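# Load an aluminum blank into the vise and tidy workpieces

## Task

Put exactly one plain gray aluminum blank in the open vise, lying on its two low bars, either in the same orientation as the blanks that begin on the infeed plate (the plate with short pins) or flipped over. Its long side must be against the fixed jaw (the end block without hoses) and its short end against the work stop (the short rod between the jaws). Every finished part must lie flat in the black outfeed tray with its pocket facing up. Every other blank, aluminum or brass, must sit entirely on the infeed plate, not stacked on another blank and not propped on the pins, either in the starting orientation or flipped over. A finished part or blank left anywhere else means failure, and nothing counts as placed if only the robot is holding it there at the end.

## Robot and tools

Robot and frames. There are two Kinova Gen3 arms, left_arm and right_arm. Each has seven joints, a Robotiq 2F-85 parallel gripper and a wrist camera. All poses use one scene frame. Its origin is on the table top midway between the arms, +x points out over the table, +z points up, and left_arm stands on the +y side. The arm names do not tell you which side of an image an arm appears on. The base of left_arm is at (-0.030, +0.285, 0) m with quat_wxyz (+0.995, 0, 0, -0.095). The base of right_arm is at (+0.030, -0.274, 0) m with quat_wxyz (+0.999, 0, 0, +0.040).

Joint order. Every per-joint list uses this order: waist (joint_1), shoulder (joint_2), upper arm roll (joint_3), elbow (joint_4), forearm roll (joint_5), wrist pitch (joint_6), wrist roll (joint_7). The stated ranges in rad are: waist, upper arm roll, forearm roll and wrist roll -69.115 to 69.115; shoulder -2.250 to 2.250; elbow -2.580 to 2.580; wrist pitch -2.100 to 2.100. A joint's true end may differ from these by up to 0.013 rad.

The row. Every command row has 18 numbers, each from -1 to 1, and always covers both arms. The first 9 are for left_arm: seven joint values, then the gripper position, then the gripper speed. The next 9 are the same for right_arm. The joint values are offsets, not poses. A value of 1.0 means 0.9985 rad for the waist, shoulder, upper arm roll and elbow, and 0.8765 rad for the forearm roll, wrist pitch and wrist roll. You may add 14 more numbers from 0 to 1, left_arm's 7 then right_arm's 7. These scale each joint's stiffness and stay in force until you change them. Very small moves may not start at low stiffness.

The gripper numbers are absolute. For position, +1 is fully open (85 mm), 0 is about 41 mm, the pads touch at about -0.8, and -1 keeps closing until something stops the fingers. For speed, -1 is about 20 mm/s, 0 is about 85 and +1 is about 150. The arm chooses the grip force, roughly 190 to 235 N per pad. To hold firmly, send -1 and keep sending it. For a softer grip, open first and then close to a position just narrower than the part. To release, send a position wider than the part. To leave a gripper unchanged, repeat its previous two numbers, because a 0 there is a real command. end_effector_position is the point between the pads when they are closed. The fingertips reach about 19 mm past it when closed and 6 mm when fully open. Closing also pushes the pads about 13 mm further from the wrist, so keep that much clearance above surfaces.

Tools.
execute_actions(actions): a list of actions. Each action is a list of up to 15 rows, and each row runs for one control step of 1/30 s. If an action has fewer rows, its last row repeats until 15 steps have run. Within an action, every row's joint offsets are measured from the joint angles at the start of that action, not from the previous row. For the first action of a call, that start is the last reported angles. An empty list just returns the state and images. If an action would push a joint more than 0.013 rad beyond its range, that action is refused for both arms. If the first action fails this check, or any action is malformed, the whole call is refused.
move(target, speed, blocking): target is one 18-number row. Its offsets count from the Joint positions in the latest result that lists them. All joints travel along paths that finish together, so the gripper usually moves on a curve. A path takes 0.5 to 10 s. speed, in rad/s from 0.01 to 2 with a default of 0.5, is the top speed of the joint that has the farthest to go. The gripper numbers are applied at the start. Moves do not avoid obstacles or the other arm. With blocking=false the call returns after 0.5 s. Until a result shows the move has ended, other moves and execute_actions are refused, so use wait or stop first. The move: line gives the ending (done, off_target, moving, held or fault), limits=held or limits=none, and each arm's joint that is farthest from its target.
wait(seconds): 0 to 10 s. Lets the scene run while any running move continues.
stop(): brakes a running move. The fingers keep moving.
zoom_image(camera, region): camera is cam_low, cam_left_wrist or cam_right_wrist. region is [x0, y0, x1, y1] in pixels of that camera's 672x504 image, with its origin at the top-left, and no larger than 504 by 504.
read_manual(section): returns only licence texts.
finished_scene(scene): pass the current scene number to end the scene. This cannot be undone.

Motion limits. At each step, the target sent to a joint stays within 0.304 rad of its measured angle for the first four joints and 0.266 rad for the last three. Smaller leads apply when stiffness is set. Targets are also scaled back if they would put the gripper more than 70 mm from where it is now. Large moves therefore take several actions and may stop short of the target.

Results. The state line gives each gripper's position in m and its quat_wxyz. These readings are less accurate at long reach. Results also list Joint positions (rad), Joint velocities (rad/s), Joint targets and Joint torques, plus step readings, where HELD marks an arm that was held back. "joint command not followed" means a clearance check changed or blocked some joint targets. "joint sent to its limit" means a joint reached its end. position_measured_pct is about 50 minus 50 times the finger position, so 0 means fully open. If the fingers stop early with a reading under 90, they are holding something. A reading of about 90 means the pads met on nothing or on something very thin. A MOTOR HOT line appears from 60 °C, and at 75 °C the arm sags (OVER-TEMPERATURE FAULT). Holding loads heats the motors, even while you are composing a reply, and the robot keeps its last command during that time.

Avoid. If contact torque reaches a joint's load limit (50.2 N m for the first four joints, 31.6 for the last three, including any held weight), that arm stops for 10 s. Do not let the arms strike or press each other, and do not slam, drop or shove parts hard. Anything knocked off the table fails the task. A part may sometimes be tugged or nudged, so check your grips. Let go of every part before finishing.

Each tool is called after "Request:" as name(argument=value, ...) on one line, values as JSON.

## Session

Request:
execute_actions(actions=[])

Scene clock: 0.00 s.
left_arm: end_effector_position=(+0.6530, +0.6980, +0.1871) position_measured_pct=0.0 end_effector_quat_wxyz=(-0.072, +0.977, -0.018, +0.198) | right_arm: end_effector_position=(+0.5344, -0.5440, +0.1764) position_measured_pct=0.0 end_effector_quat_wxyz=(+0.619, +0.743, -0.131, -0.218)
Joint names: [waist, shoulder, upper arm roll, elbow, forearm roll, wrist pitch, wrist roll]
Joint positions: left_arm=[-0.68   1.053 -0.487  0.633  0.614  1.134  3.857] | right_arm=[-0.341  1.703  1.575  0.963 -0.248  1.529 -1.474]
Joint velocities: left_arm=[-0. -0. -0.  0. -0. -0. -0.] | right_arm=[-0.     0.     0.001 -0.001  0.001  0.001 -0.   ]
Joint torques (N m, as the joint torque sensors report them, + toward a larger angle): no reading
Motor temperatures (°C, as the motors report them): left_arm=[37 37 36 38 43 38 39] | right_arm=[41 38 36 35 44 43 43]
Joint targets: left_arm=[-0.680 1.053 -0.487 0.633 0.614 1.134 3.857] | right_arm=[-0.341 1.703 1.575 0.963 -0.248 1.529 -1.474]
Joint stiffness scale: left_arm=[1. 1. 1. 1. 1. 1. 1.] | right_arm=[1. 1. 1. 1. 1. 1. 1.]

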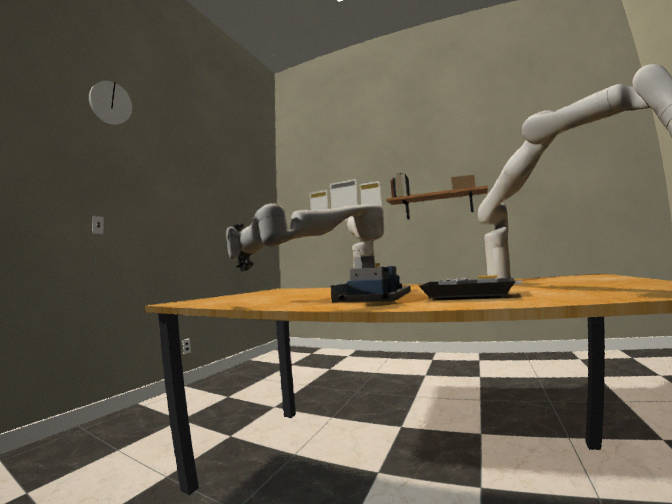

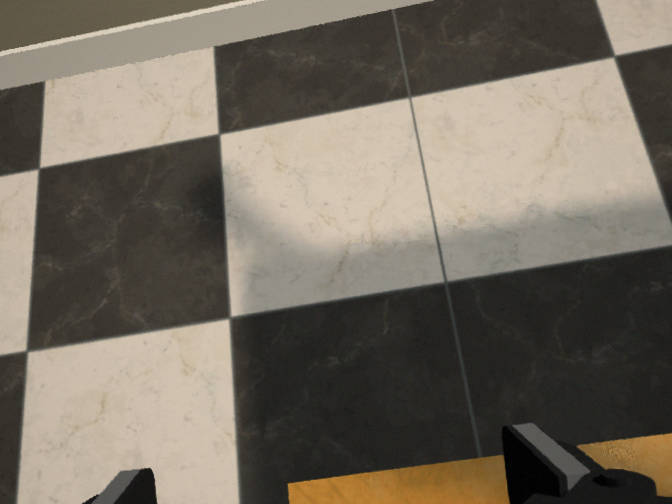

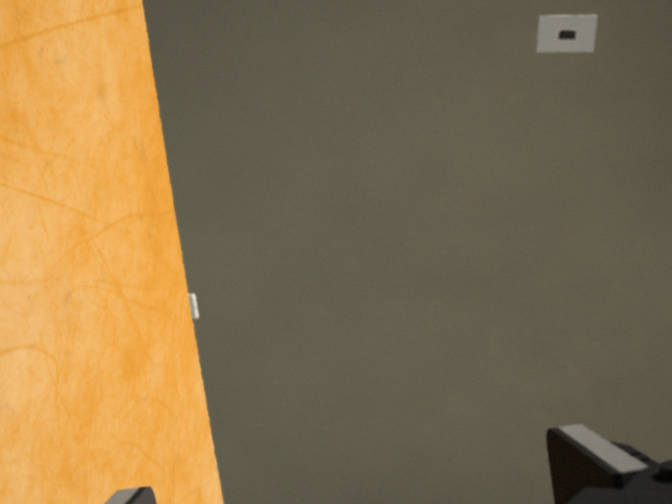

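Request:
move(target=[0.34,-0.4,0.487,0.26,-0.7,0.24,-1,1,0,0.114,-1,-0.6,0,0.283,-0.155,1,1,0], speed=1)

Request:
move(target=[0.34,-0.225,0,0.266,0,0.24,-1,1,0,0,-0.275,-0.98,0.354,0,0,1,1,0], speed=1)

Request:
move(target=[0,0,0,0,0,0,-0.42,1,0,0,0,0,0,0,0,1,1,0], speed=1)

Scene clock: 1.97 s.
left_arm: end_effector_position=(+0.6171, +0.3592, +0.3252) position_measured_pct=0.0 end_effector_quat_wxyz=(-0.104, +0.701, -0.701, +0.078) | right_arm: end_effector_position=(+0.5773, -0.5333, +0.4062) position_measured_pct=0.0 end_effector_quat_wxyz=(+0.310, +0.916, +0.246, -0.069)
Joint names: [waist, shoulder, upper arm roll, elbow, forearm roll, wrist pitch, wrist roll]
Joint positions: left_arm=[-0.344  0.656 -0.002  0.89   0.005  1.335  2.988] | right_arm=[-0.229  0.707  0.98   0.963 -0.007  1.398 -0.607]
Joint velocities: left_arm=[ 0.     0.002  0.    -0.    -0.    -0.001  0.001] | right_arm=[ 0.    -0.003 -0.001  0.     0.001  0.     0.001]
Joint torques (N m, as the joint torque sensors report them, + toward a larger angle): left_arm=[ -0.29 -21.42   0.24 -10.04  -0.21  -0.66   0.67] | right_arm=[ -0.09 -18.25   4.81  -7.59   1.32  -0.72  -0.4 ]
Motor temperatures (°C, as the motors report them): left_arm=[37 37 36 38 43 38 39] | right_arm=[41 38 36 35 44 43 43]
Joint targets: left_arm=[-0.340 0.653 -0.000 0.893 0.000 1.344 2.980] | right_arm=[-0.228 0.705 0.976 0.963 0.000 1.393 -0.597]
Joint stiffness scale: left_arm=[1. 1. 1. 1. 1. 1. 1.] | right_arm=[1. 1. 1. 1. 1. 1. 1.]
move: done; limits=none; left_arm: farthest joint: the wrist pitch, 0.009 radians from its target (0.211 radians at the start); right_arm: farthest joint: the wrist roll, 0.009 radians from its target (0.876 radians at the start)

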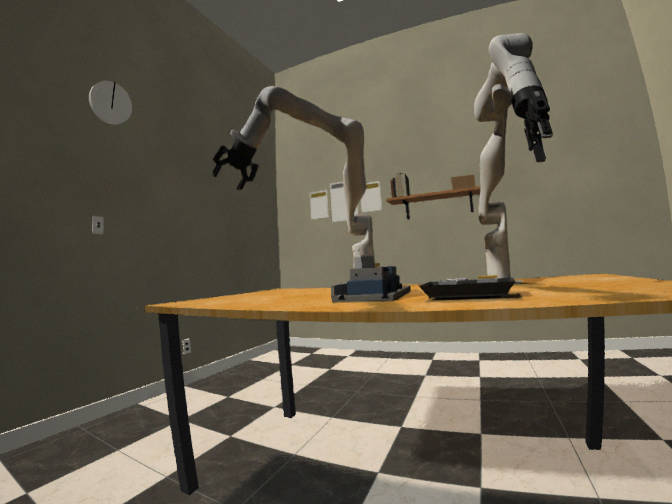

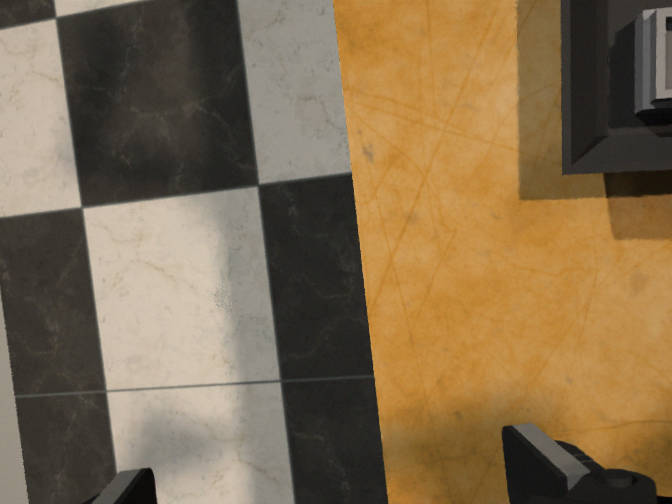

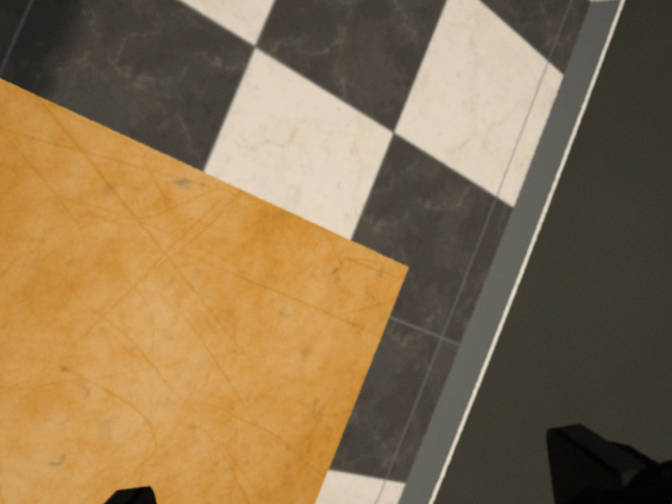

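Scene clock: 3.63 s.
left_arm: end_effector_position=(+0.4536, +0.1696, +0.3503) position_measured_pct=0.0 end_effector_quat_wxyz=(+0.008, -0.182, +0.983, -0.005) | right_arm: end_effector_position=(+0.5005, -0.1486, +0.3000) position_measured_pct=0.0 end_effector_quat_wxyz=(-0.003, +0.482, +0.876, +0.001)
Joint names: [waist, shoulder, upper arm roll, elbow, forearm roll, wrist pitch, wrist roll]
Joint positions: left_arm=[-0.008  0.434 -0.002  1.153  0.005  1.537  2.119] | right_arm=[-0.23   0.435  0.005  1.312 -0.007  1.398  0.26 ]
Joint velocities: left_arm=[ 0.003  0.     0.    -0.001 -0.     0.     0.002] | right_arm=[ 0.    -0.002 -0.001 -0.    -0.001 -0.    -0.001]
Joint torques (N m, as the joint torque sensors report them, + toward a larger angle): left_arm=[ -0.17 -17.12   0.29  -9.3   -0.2    0.13   0.86] | right_arm=[  0.04 -16.45  -0.29  -8.05  -0.14   0.04  -0.36]
Motor temperatures (°C, as the motors report them): left_arm=[37 37 36 38 43 38 39] | right_arm=[41 38 36 35 44 43 43]
Joint targets: left_arm=[-0.004 0.431 -0.002 1.156 0.005 1.546 2.111] | right_arm=[-0.229 0.433 0.001 1.317 -0.007 1.398 0.270]
Joint stiffness scale: left_arm=[1. 1. 1. 1. 1. 1. 1.] | right_arm=[1. 1. 1. 1. 1. 1. 1.]
move: done; limits=none; left_arm: farthest joint: the wrist pitch, 0.008 radians from its target (0.210 radians at the start); right_arm: farthest joint: the wrist roll, 0.010 radians from its target (0.876 radians at the start)

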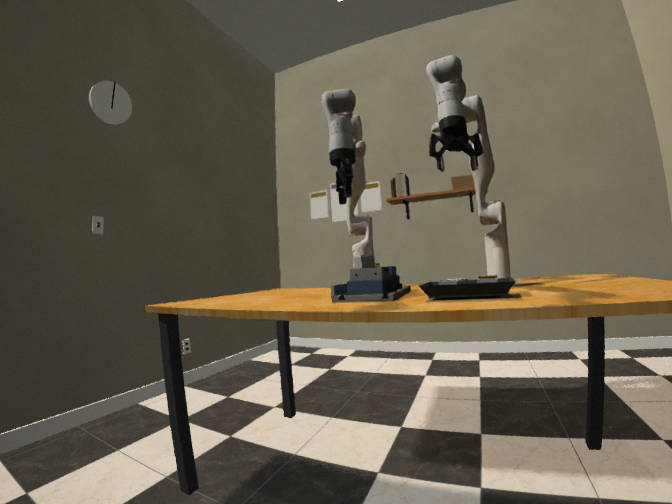

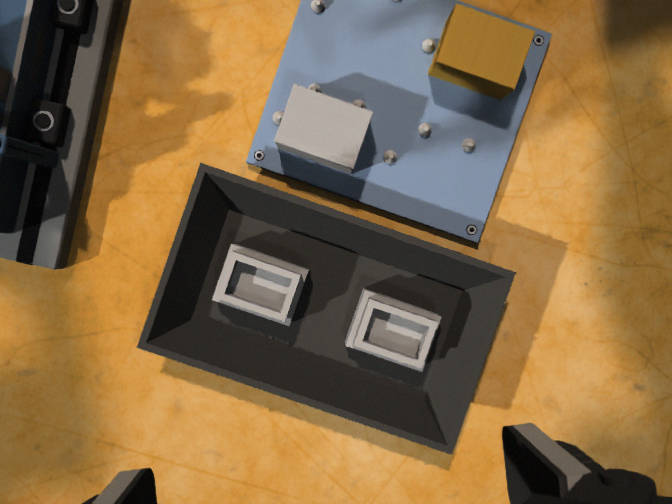

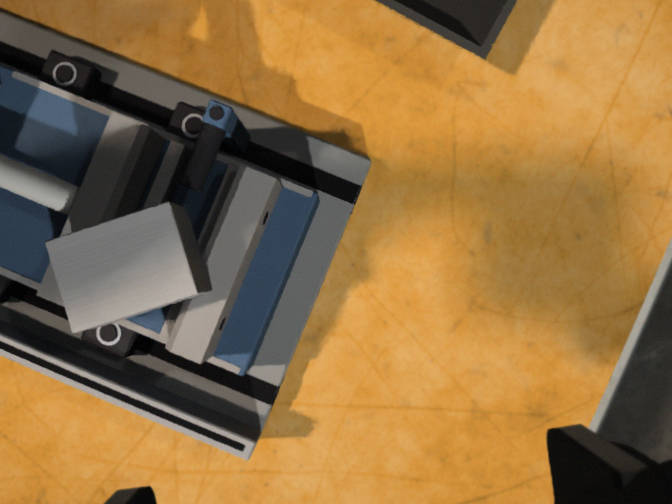

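Scene clock: 5.07 s.
left_arm: end_effector_position=(+0.4536, +0.1696, +0.3503) position_measured_pct=0.0 end_effector_quat_wxyz=(+0.008, -0.003, +1.000, -0.004) | right_arm: end_effector_position=(+0.5005, -0.1486, +0.3000) position_measured_pct=0.0 end_effector_quat_wxyz=(-0.002, +0.069, +0.998, +0.002)
Joint names: [waist, shoulder, upper arm roll, elbow, forearm roll, wrist pitch, wrist roll]
Joint positions: left_arm=[-0.007  0.434 -0.002  1.153  0.005  1.537  1.758] | right_arm=[-0.23   0.435  0.005  1.312 -0.007  1.398  1.127]
Joint velocities: left_arm=[-0.     0.    -0.     0.001  0.001 -0.    -0.001] | right_arm=[ 0.     0.    -0.     0.     0.001  0.     0.001]
Joint torques (N m, as the joint torque sensors report them, + toward a larger angle): left_arm=[ -0.01 -17.03   0.14  -9.39  -0.24  -0.05   0.66] | right_arm=[  0.1  -16.72  -0.21  -8.26  -0.18   0.18  -0.32]
Motor temperatures (°C, as the motors report them): left_arm=[37 37 36 38 43 38 39] | right_arm=[41 38 36 35 44 43 43]
Joint targets: left_arm=[-0.008 0.434 -0.002 1.153 0.005 1.537 1.750] | right_arm=[-0.230 0.435 0.005 1.312 -0.007 1.398 1.137]
Joint stiffness scale: left_arm=[1. 1. 1. 1. 1. 1. 1.] | right_arm=[1. 1. 1. 1. 1. 1. 1.]
move: done; limits=none; left_arm: farthest joint: the wrist roll, 0.007 radians from its target (0.368 radians at the start); right_arm: farthest joint: the wrist roll, 0.010 radians from its target (0.877 radians at the start)

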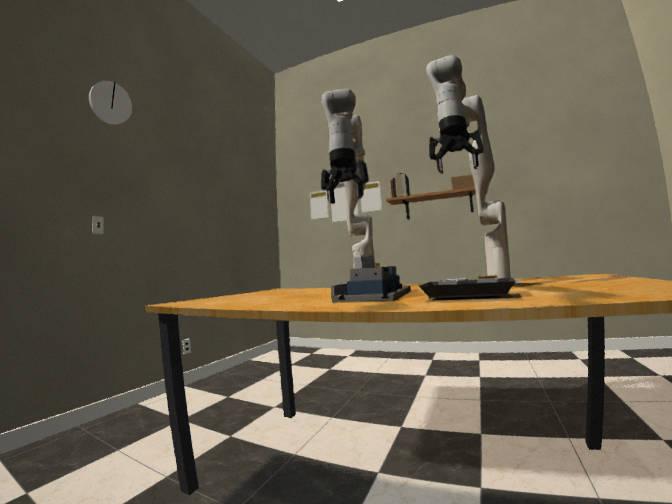

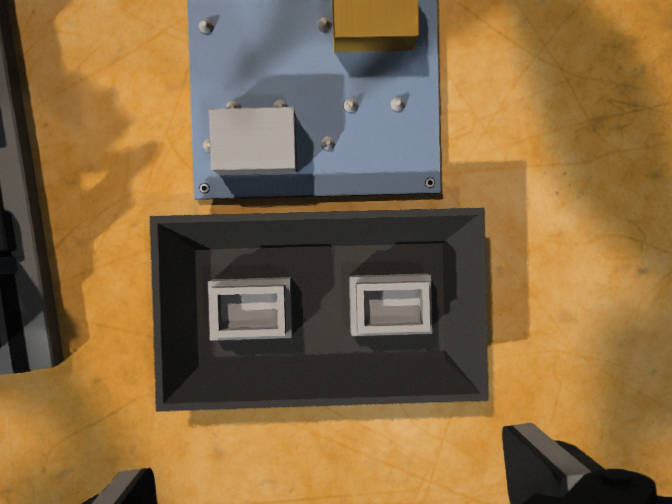

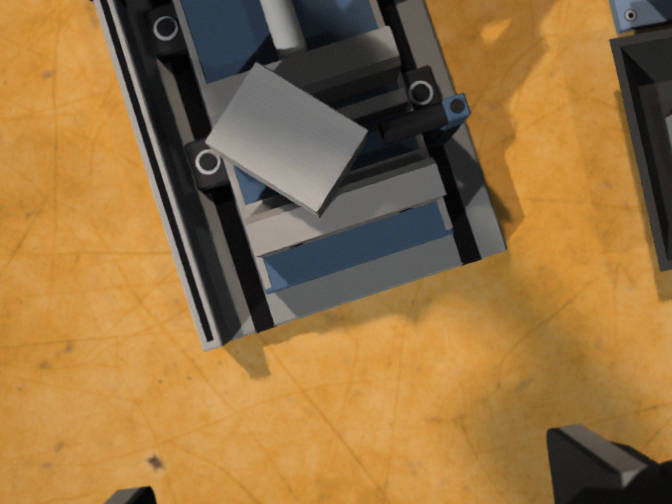

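Request:
move(target=[-0.4,-0.2,0,0,0,0,0,1,0,-0.107,-0.058,-0.008,0.666,0.015,-0.699,-0.938,1,0], speed=0.6)

Scene clock: 7.33 s.
left_arm: end_effector_position=(+0.4388, +0.3604, +0.4464) position_measured_pct=0.0 end_effector_quat_wxyz=(+0.107, -0.198, +0.974, -0.001) | right_arm: end_effector_position=(+0.3872, -0.1431, +0.1430) position_measured_pct=0.0 end_effector_quat_wxyz=(-0.001, +0.409, +0.912, +0.000)
Joint names: [waist, shoulder, upper arm roll, elbow, forearm roll, wrist pitch, wrist roll]
Joint positions: left_arm=[-0.403  0.237 -0.002  1.153  0.005  1.537  1.758] | right_arm=[-0.335  0.38   0.001  1.972 -0.003  0.79   0.314]
Joint velocities: left_arm=[-0.003 -0.001 -0.001  0.002 -0.001  0.    -0.   ] | right_arm=[-0.002 -0.001 -0.    -0.001 -0.    -0.    -0.   ]
Joint torques (N m, as the joint torque sensors report them, + toward a larger angle): left_arm=[  0.02 -14.11   0.17  -9.79  -0.15  -0.48   0.72] | right_arm=[  0.   -13.09  -0.21  -5.84  -0.06   0.16  -0.3 ]
Motor temperatures (°C, as the motors report them): left_arm=[37 37 36 38 43 38 39] | right_arm=[41 38 36 35 44 43 43]
Joint targets: left_arm=[-0.407 0.234 -0.002 1.153 0.005 1.537 1.758] | right_arm=[-0.337 0.377 -0.003 1.977 0.006 0.785 0.305]
Joint stiffness scale: left_arm=[1. 1. 1. 1. 1. 1. 1.] | right_arm=[1. 1. 1. 1. 1. 1. 1.]
move: done; limits=none; left_arm: farthest joint: the waist, 0.003 radians from its target (0.399 radians at the start); right_arm: farthest joint: the wrist roll, 0.010 radians from its target (0.822 radians at the start)

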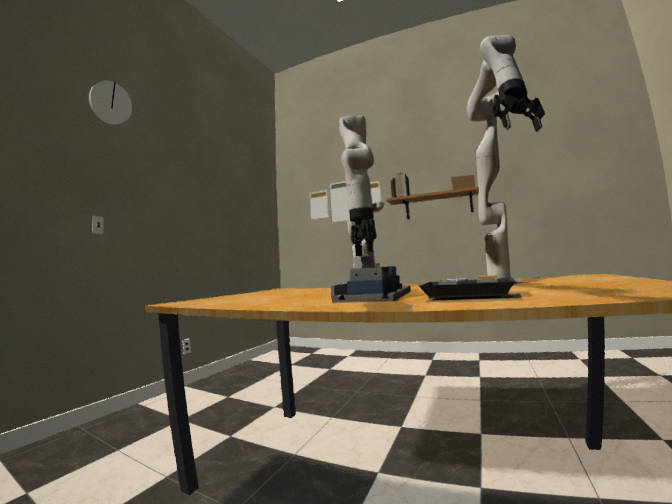

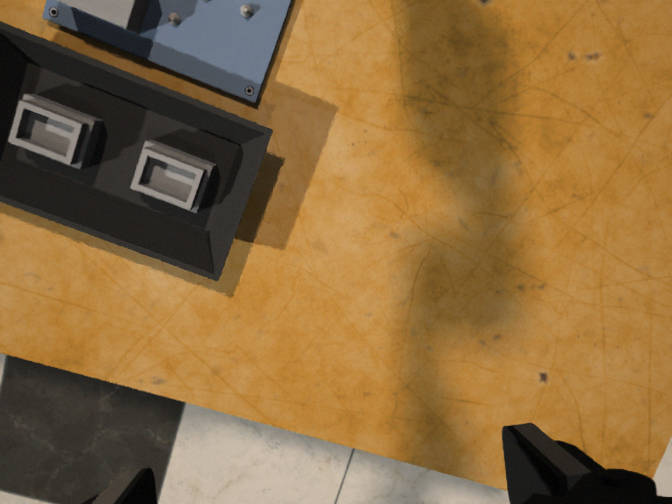

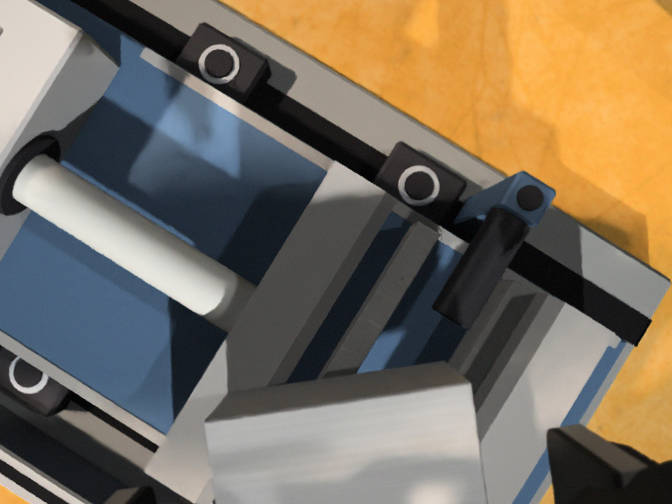

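Request:
move(target=[0,0,0,0,0,0,0,1,0,0,0.025,0,0.021,0,-0.049,0,1,0], speed=0.1)

Request:
move(target=[0,0,0,0,0,0,0,1,0,0,0,0,0,0,0,0,-1,-0.5])

Request:
move(target=[0,0,0,0,0,0,0,1,0,0,-0.014,0,-0.013,0,0.027,0,-1,-0.5], speed=0.1)

Request:
move(target=[0,0,0,0,0,0,0,1,0,0,0,0,0,0,0,1,-1,-0.5], speed=0.6)

Request:
zoom_image(camera="cam_low", region=[310,220,430,310])

Scene clock: 8.43 s.
left_arm: end_effector_position=(+0.4388, +0.3605, +0.4464) position_measured_pct=0.0 end_effector_quat_wxyz=(+0.107, -0.198, +0.974, -0.001) | right_arm: end_effector_position=(+0.3870, -0.1432, +0.1309) position_measured_pct=0.0 end_effector_quat_wxyz=(-0.001, +0.409, +0.912, +0.000)
Joint names: [waist, shoulder, upper arm roll, elbow, forearm roll, wrist pitch, wrist roll]
Joint positions: left_arm=[-0.404  0.237 -0.002  1.153  0.005  1.537  1.758] | right_arm=[-0.335  0.402  0.001  1.989 -0.003  0.752  0.314]
Joint velocities: left_arm=[-0.     0.001 -0.    -0.    -0.     0.     0.002] | right_arm=[ 0.     0.003  0.001  0.002 -0.001 -0.001 -0.001]
Joint torques (N m, as the joint torque sensors report them, + toward a larger angle): left_arm=[  0.01 -14.02   0.13  -9.67  -0.24  -0.52   0.76] | right_arm=[ -0.16 -13.41  -0.26  -5.6   -0.04   0.06  -0.34]
Motor temperatures (°C, as the motors report them): left_arm=[37 37 36 38 43 38 39] | right_arm=[41 38 36 35 44 43 43]
Joint targets: left_arm=[-0.403 0.237 -0.002 1.153 0.005 1.537 1.758] | right_arm=[-0.335 0.405 0.001 1.993 -0.003 0.747 0.314]
Joint stiffness scale: left_arm=[1. 1. 1. 1. 1. 1. 1.] | right_arm=[1. 1. 1. 1. 1. 1. 1.]
move: done; limits=none; left_arm: farthest joint: the waist, 0.001 radians from its target (0.001 radians at the start); right_arm: farthest joint: the wrist pitch, 0.005 radians from its target (0.043 radians at the start)

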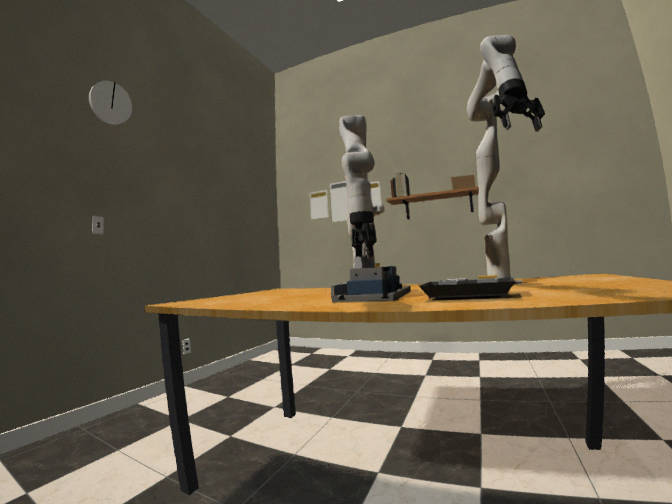

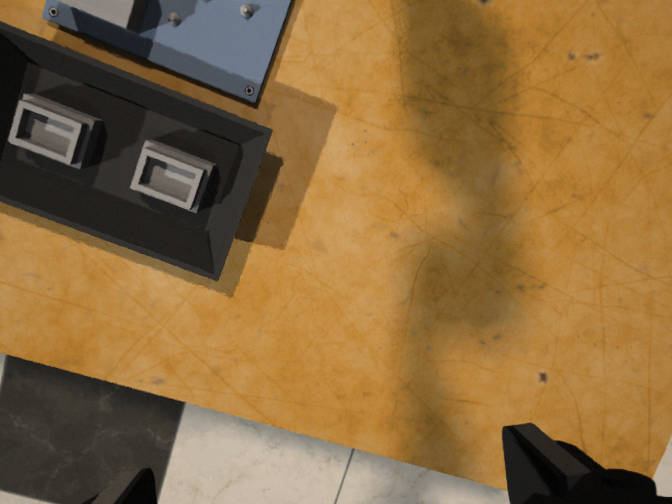

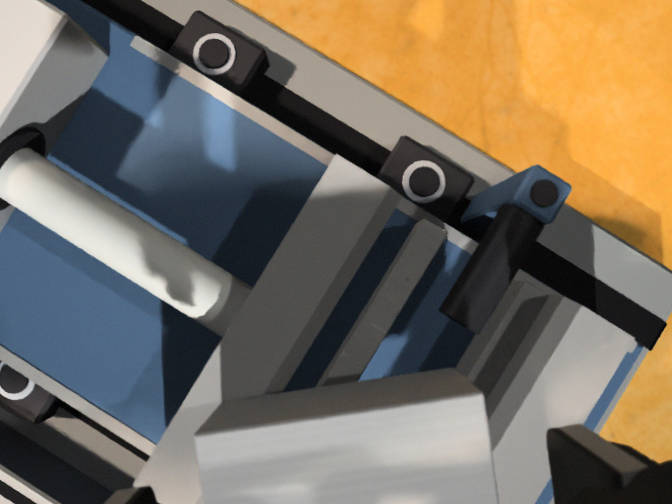

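Scene clock: 9.40 s.
left_arm: end_effector_position=(+0.4388, +0.3605, +0.4464) position_measured_pct=0.0 end_effector_quat_wxyz=(+0.107, -0.198, +0.974, -0.001) | right_arm: end_effector_position=(+0.3870, -0.1432, +0.1317) position_measured_pct=32.9 end_effector_quat_wxyz=(-0.000, +0.409, +0.912, +0.001)
Joint names: [waist, shoulder, upper arm roll, elbow, forearm roll, wrist pitch, wrist roll]
Joint positions: left_arm=[-0.404  0.237 -0.002  1.153  0.005  1.537  1.758] | right_arm=[-0.335  0.4    0.001  1.989 -0.003  0.753  0.314]
Joint velocities: left_arm=[ 0.     0.001  0.001 -0.     0.002  0.001  0.   ] | right_arm=[ 0.     0.     0.    -0.     0.    -0.001 -0.001]
Joint torques (N m, as the joint torque sensors report them, + toward a larger angle): left_arm=[ -0.07 -13.97   0.32  -9.92  -0.23  -0.25   0.63] | right_arm=[ -0.49 -10.3   -0.66  -5.38  -0.33  -1.19  -0.32]
Motor temperatures (°C, as the motors report them): left_arm=[37 37 36 38 43 38 39] | right_arm=[41 38 36 35 44 43 43]
Joint targets: left_arm=[-0.404 0.237 -0.002 1.153 0.005 1.537 1.758] | right_arm=[-0.335 0.402 0.001 1.989 -0.003 0.752 0.314]
Joint stiffness scale: left_arm=[1. 1. 1. 1. 1. 1. 1.] | right_arm=[1. 1. 1. 1. 1. 1. 1.]
move: done; limits=none; left_arm: farthest joint: the waist, 0.000 radians from its target (0.000 radians at the start); right_arm: farthest joint: the shoulder, 0.002 radians from its target (0.000 radians at the start)

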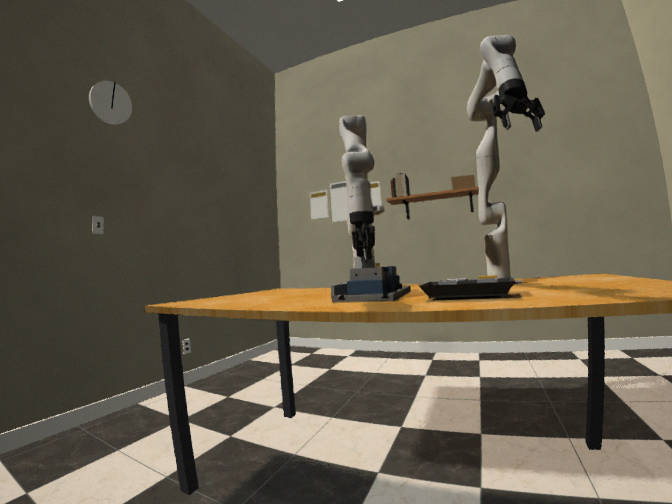

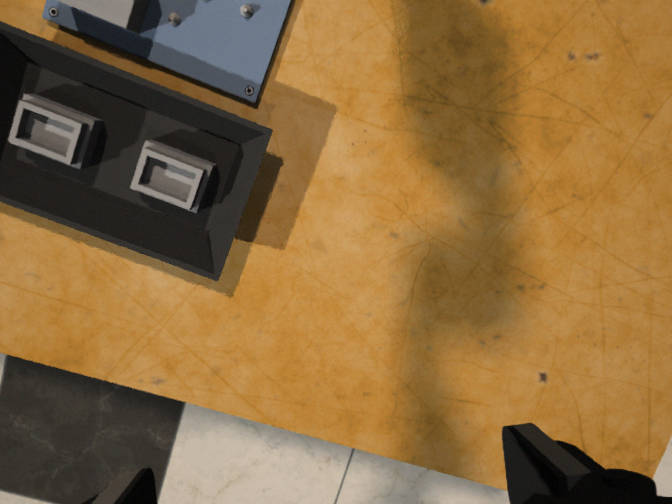

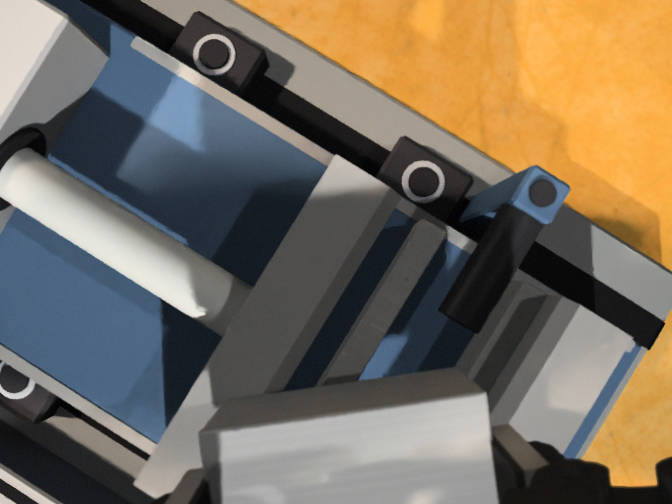

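Scene clock: 10.17 s.
left_arm: end_effector_position=(+0.4388, +0.3605, +0.4464) position_measured_pct=0.0 end_effector_quat_wxyz=(+0.107, -0.198, +0.974, -0.001) | right_arm: end_effector_position=(+0.3874, -0.1430, +0.1379) position_measured_pct=32.9 end_effector_quat_wxyz=(-0.000, +0.409, +0.912, +0.001)
Joint names: [waist, shoulder, upper arm roll, elbow, forearm roll, wrist pitch, wrist roll]
Joint positions: left_arm=[-0.404  0.237 -0.002  1.153  0.005  1.537  1.758] | right_arm=[-0.335  0.388  0.001  1.98  -0.003  0.771  0.314]
Joint velocities: left_arm=[-0.    -0.001  0.    -0.    -0.002 -0.     0.001] | right_arm=[-0.    -0.002  0.    -0.001  0.     0.    -0.001]
Joint torques (N m, as the joint torque sensors report them, + toward a larger angle): left_arm=[ -0.14 -13.7    0.35  -9.73  -0.37  -0.49   0.69] | right_arm=[  0.01 -14.47  -0.1   -6.21  -0.08  -0.11  -0.23]
Motor temperatures (°C, as the motors report them): left_arm=[37 37 36 38 43 38 39] | right_arm=[41 38 36 35 44 43 43]
Joint targets: left_arm=[-0.404 0.237 -0.002 1.153 0.005 1.537 1.758] | right_arm=[-0.335 0.386 0.001 1.976 -0.003 0.776 0.314]
Joint stiffness scale: left_arm=[1. 1. 1. 1. 1. 1. 1.] | right_arm=[1. 1. 1. 1. 1. 1. 1.]
move: done; limits=none; left_arm: farthest joint: the waist, 0.000 radians from its target (0.000 radians at the start); right_arm: farthest joint: the wrist pitch, 0.005 radians from its target (0.024 radians at the start)

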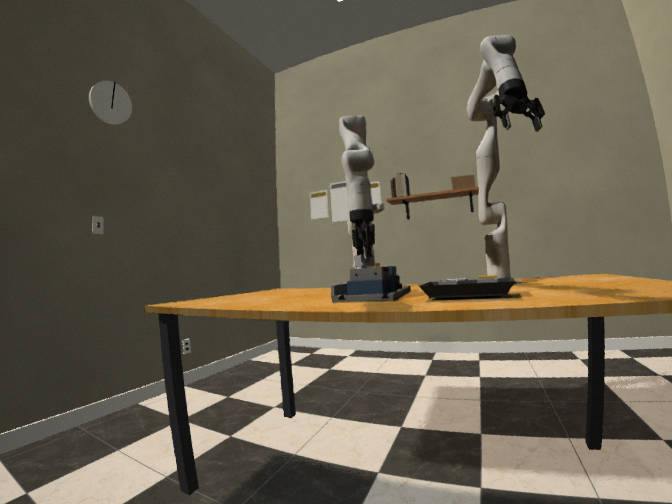

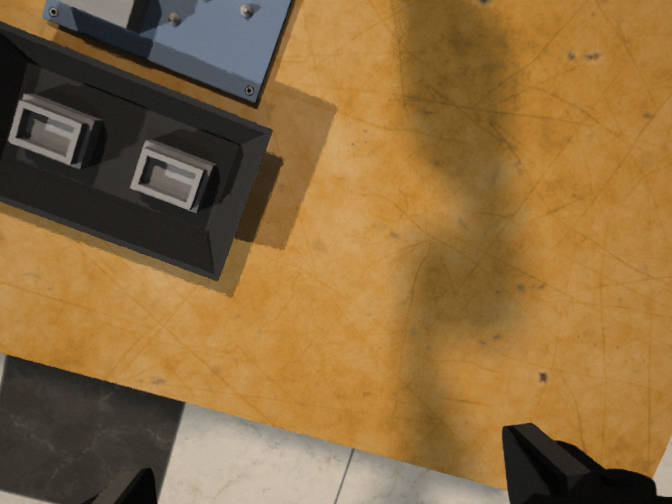

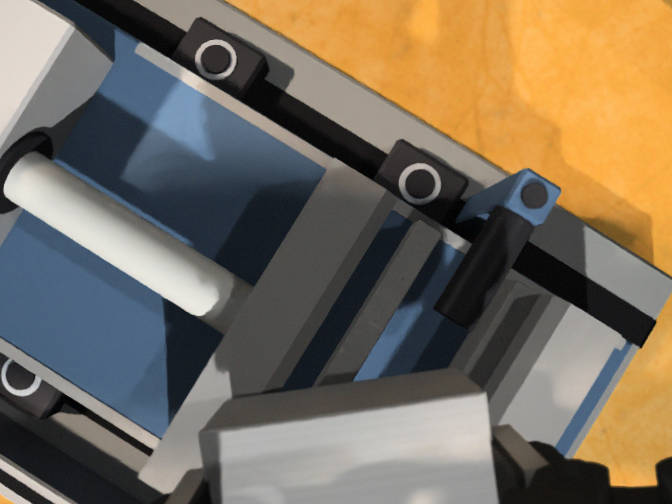

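Scene clock: 12.10 s.
left_arm: end_effector_position=(+0.4388, +0.3605, +0.4464) position_measured_pct=0.0 end_effector_quat_wxyz=(+0.107, -0.198, +0.974, -0.001) | right_arm: end_effector_position=(+0.3874, -0.1430, +0.1379) position_measured_pct=32.9 end_effector_quat_wxyz=(+0.000, -0.012, +1.000, +0.001)
Joint names: [waist, shoulder, upper arm roll, elbow, forearm roll, wrist pitch, wrist roll]
Joint positions: left_arm=[-0.404  0.237 -0.002  1.153  0.005  1.537  1.758] | right_arm=[-0.335  0.388  0.001  1.98  -0.003  0.771  1.181]
Joint velocities: left_arm=[ 0.001 -0.002 -0.     0.002  0.001  0.001 -0.001] | right_arm=[ 0.    -0.    -0.    -0.    -0.     0.     0.002]
Joint torques (N m, as the joint torque sensors report them, + toward a larger angle): left_arm=[ -0.16 -13.76   0.16  -9.8   -0.38  -0.46   0.67] | right_arm=[ -0.08 -14.06  -0.18  -6.25  -0.04   0.01  -0.35]
Motor temperatures (°C, as the motors report them): left_arm=[37 37 36 38 43 38 39] | right_arm=[41 38 36 35 44 43 43]
Joint targets: left_arm=[-0.404 0.237 -0.002 1.153 0.005 1.537 1.758] | right_arm=[-0.335 0.388 0.001 1.980 -0.003 0.771 1.191]
Joint stiffness scale: left_arm=[1. 1. 1. 1. 1. 1. 1.] | right_arm=[1. 1. 1. 1. 1. 1. 1.]
move: done; limits=none; left_arm: farthest joint: the waist, 0.000 radians from its target (0.000 radians at the start); right_arm: farthest joint: the wrist roll, 0.009 radians from its target (0.876 radians at the start)

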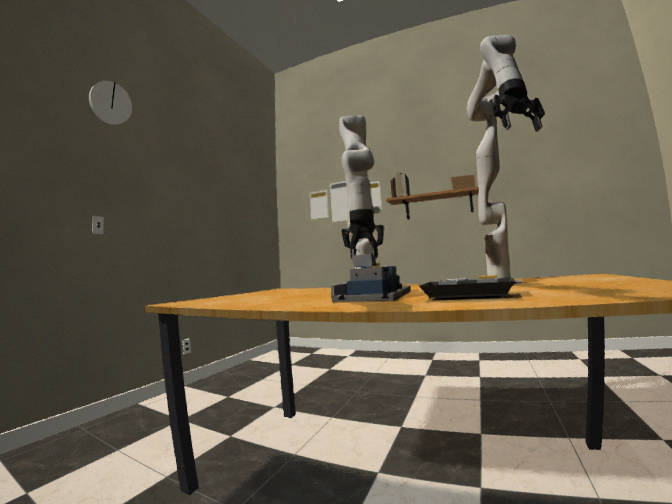

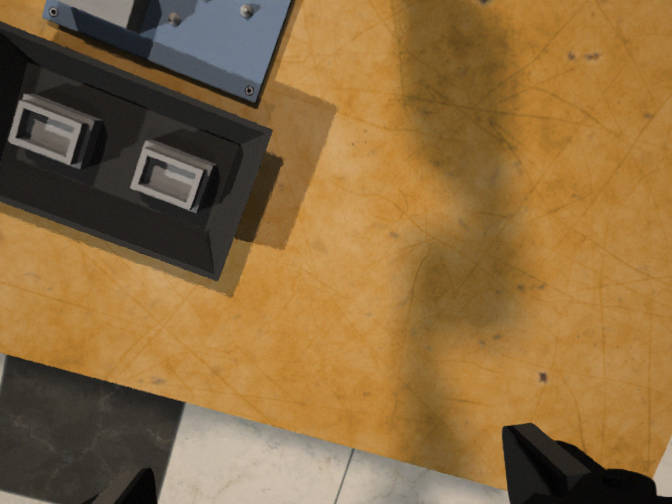

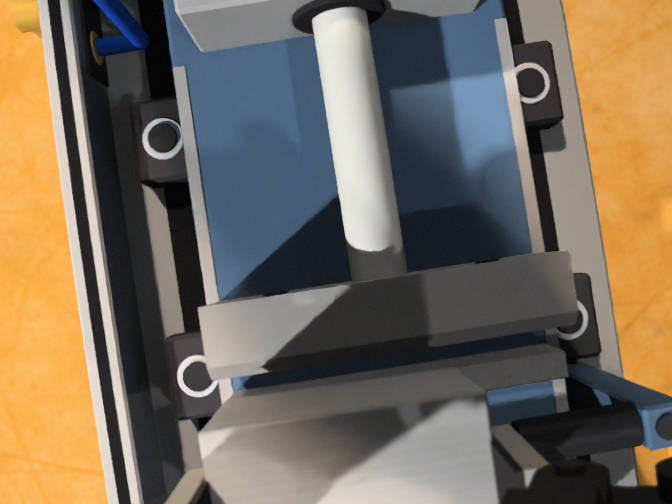

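Region (310, 220, 430, 310) of cam_low's 672x504 image, scaled by 4.200, with more detail than that image has; it fills the top 378 rows of this view, and the rest is white.

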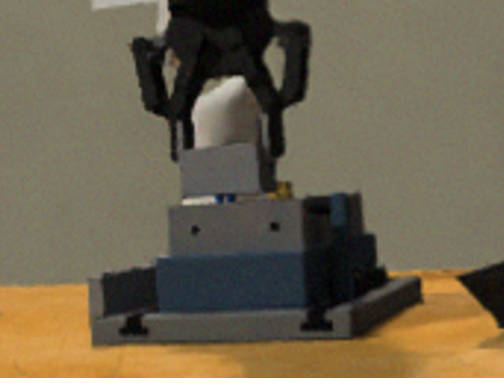

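Request:
move(target=[0,0,0,0,0,0,0,1,0,0,0.038,0,0.03,0,-0.074,0.028,-1,-0.5], speed=0.06)

Scene clock: 13.53 s.
left_arm: end_effector_position=(+0.4388, +0.3605, +0.4464) position_measured_pct=0.0 end_effector_quat_wxyz=(+0.107, -0.198, +0.974, -0.001) | right_arm: end_effector_position=(+0.3868, -0.1433, +0.1191) position_measured_pct=32.9 end_effector_quat_wxyz=(+0.000, -0.019, +1.000, +0.001)
Joint names: [waist, shoulder, upper arm roll, elbow, forearm roll, wrist pitch, wrist roll]
Joint positions: left_arm=[-0.404  0.237 -0.002  1.153  0.005  1.537  1.758] | right_arm=[-0.335  0.424  0.001  2.006 -0.003  0.711  1.196]
Joint velocities: left_arm=[ 0.001 -0.     0.001  0.001  0.001 -0.001 -0.001] | right_arm=[-0.001  0.002 -0.001  0.001  0.001  0.     0.001]
Joint torques (N m, as the joint torque sensors report them, + toward a larger angle): left_arm=[ -0.23 -13.71   0.17  -9.65  -0.2   -0.38   0.6 ] | right_arm=[ -0.13 -14.46  -0.06  -5.83  -0.03   0.09  -0.35]
Motor temperatures (°C, as the motors report them): left_arm=[37 37 36 38 43 38 39] | right_arm=[41 38 36 35 44 43 43]
Joint targets: left_arm=[-0.404 0.237 -0.002 1.153 0.005 1.537 1.758] | right_arm=[-0.335 0.426 0.001 2.010 -0.003 0.706 1.206]
Joint stiffness scale: left_arm=[1. 1. 1. 1. 1. 1. 1.] | right_arm=[1. 1. 1. 1. 1. 1. 1.]
move: done; limits=none; left_arm: farthest joint: the waist, 0.000 radians from its target (0.000 radians at the start); right_arm: farthest joint: the wrist roll, 0.010 radians from its target (0.024 radians at the start)

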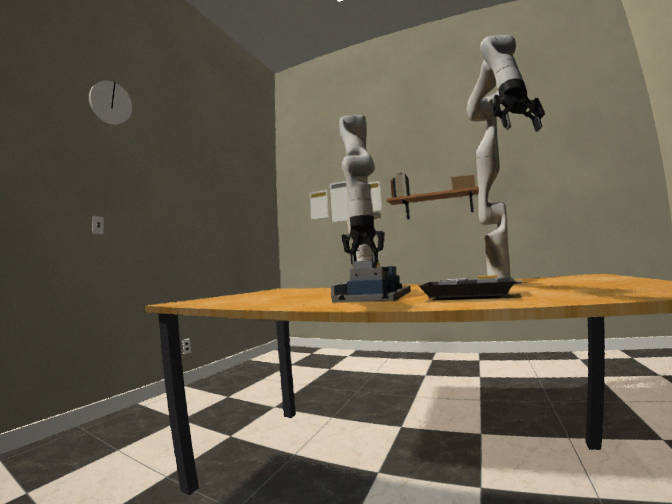

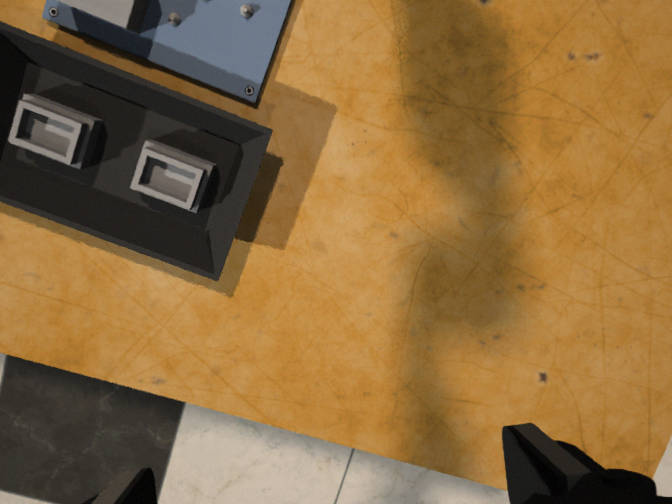

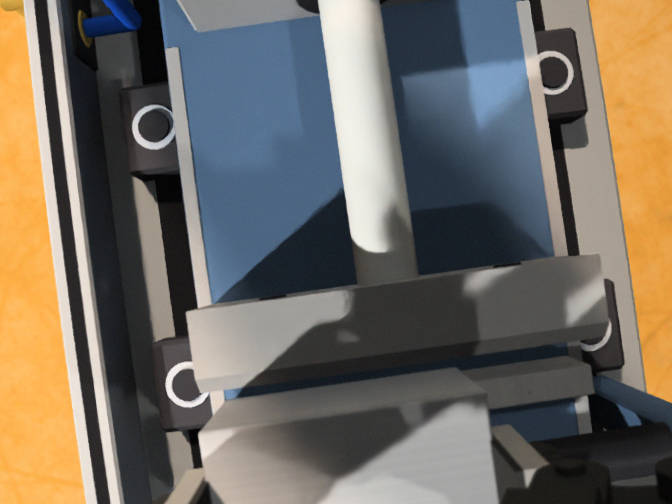

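Request:
move(target=[0,0,0,0,0,0,0,1,0,-0.016,0.022,0,-0.023,0,0,-0.027,-1,-0.5], speed=0.03)

Scene clock: 14.70 s.
left_arm: end_effector_position=(+0.4388, +0.3605, +0.4464) position_measured_pct=0.0 end_effector_quat_wxyz=(+0.107, -0.198, +0.974, -0.001) | right_arm: end_effector_position=(+0.3894, -0.1368, +0.1159) position_measured_pct=32.9 end_effector_quat_wxyz=(-0.002, -0.018, +1.000, -0.000)
Joint names: [waist, shoulder, upper arm roll, elbow, forearm roll, wrist pitch, wrist roll]
Joint positions: left_arm=[-0.404  0.237 -0.002  1.153  0.005  1.537  1.758] | right_arm=[-0.348  0.441  0.001  1.99  -0.003  0.714  1.181]
Joint velocities: left_arm=[ 0.    -0.     0.001  0.001 -0.002  0.    -0.   ] | right_arm=[-0.001  0.001  0.    -0.    -0.001  0.001 -0.001]
Joint torques (N m, as the joint torque sensors report them, + toward a larger angle): left_arm=[ -0.21 -13.9    0.15  -9.64  -0.25  -0.46   0.61] | right_arm=[ -1.11 -11.49  -1.13  -6.91  -0.14  -1.91  -0.17]
Motor temperatures (°C, as the motors report them): left_arm=[37 37 36 38 43 38 39] | right_arm=[41 38 36 35 44 43 43]
Joint targets: left_arm=[-0.404 0.237 -0.002 1.153 0.005 1.537 1.758] | right_arm=[-0.351 0.446 0.001 1.983 -0.003 0.711 1.172]
Joint stiffness scale: left_arm=[1. 1. 1. 1. 1. 1. 1.] | right_arm=[1. 1. 1. 1. 1. 1. 1.]
move: done; limits=none; left_arm: farthest joint: the waist, 0.000 radians from its target (0.000 radians at the start); right_arm: farthest joint: the wrist roll, 0.009 radians from its target (0.024 radians at the start)

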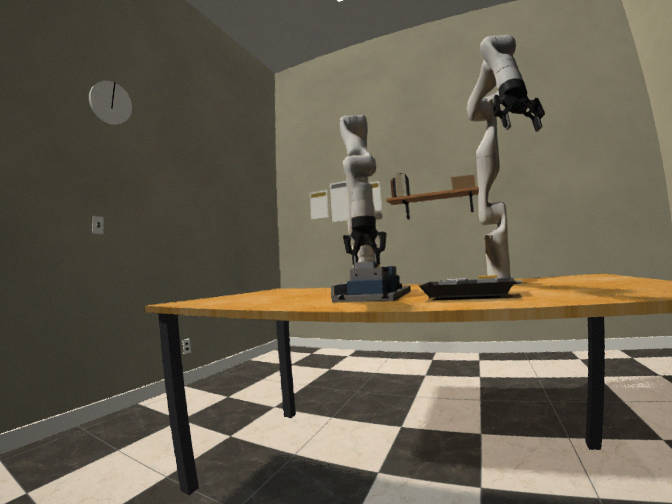

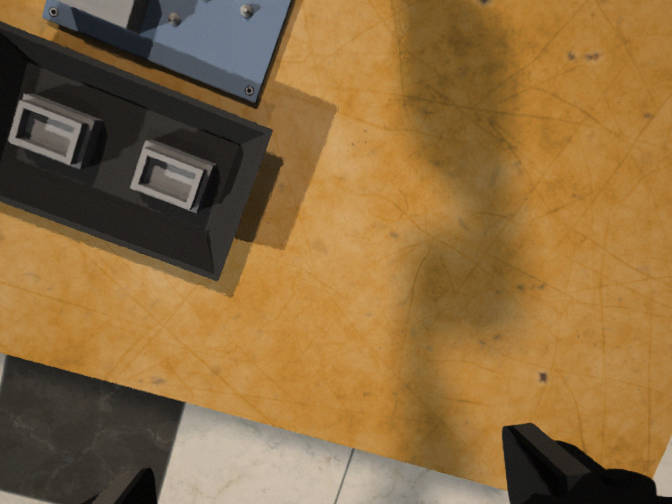

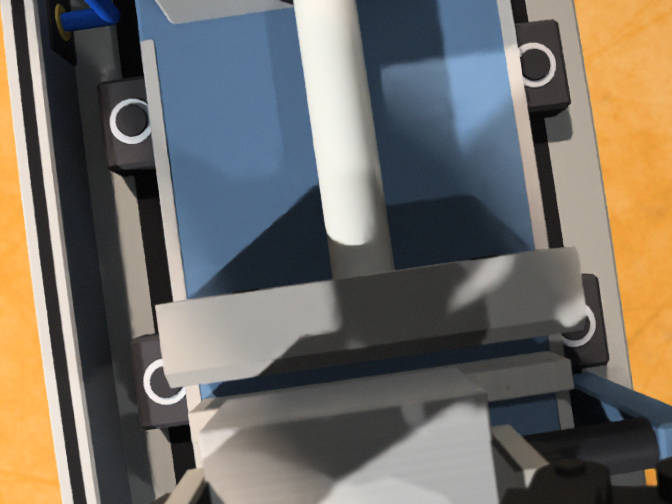

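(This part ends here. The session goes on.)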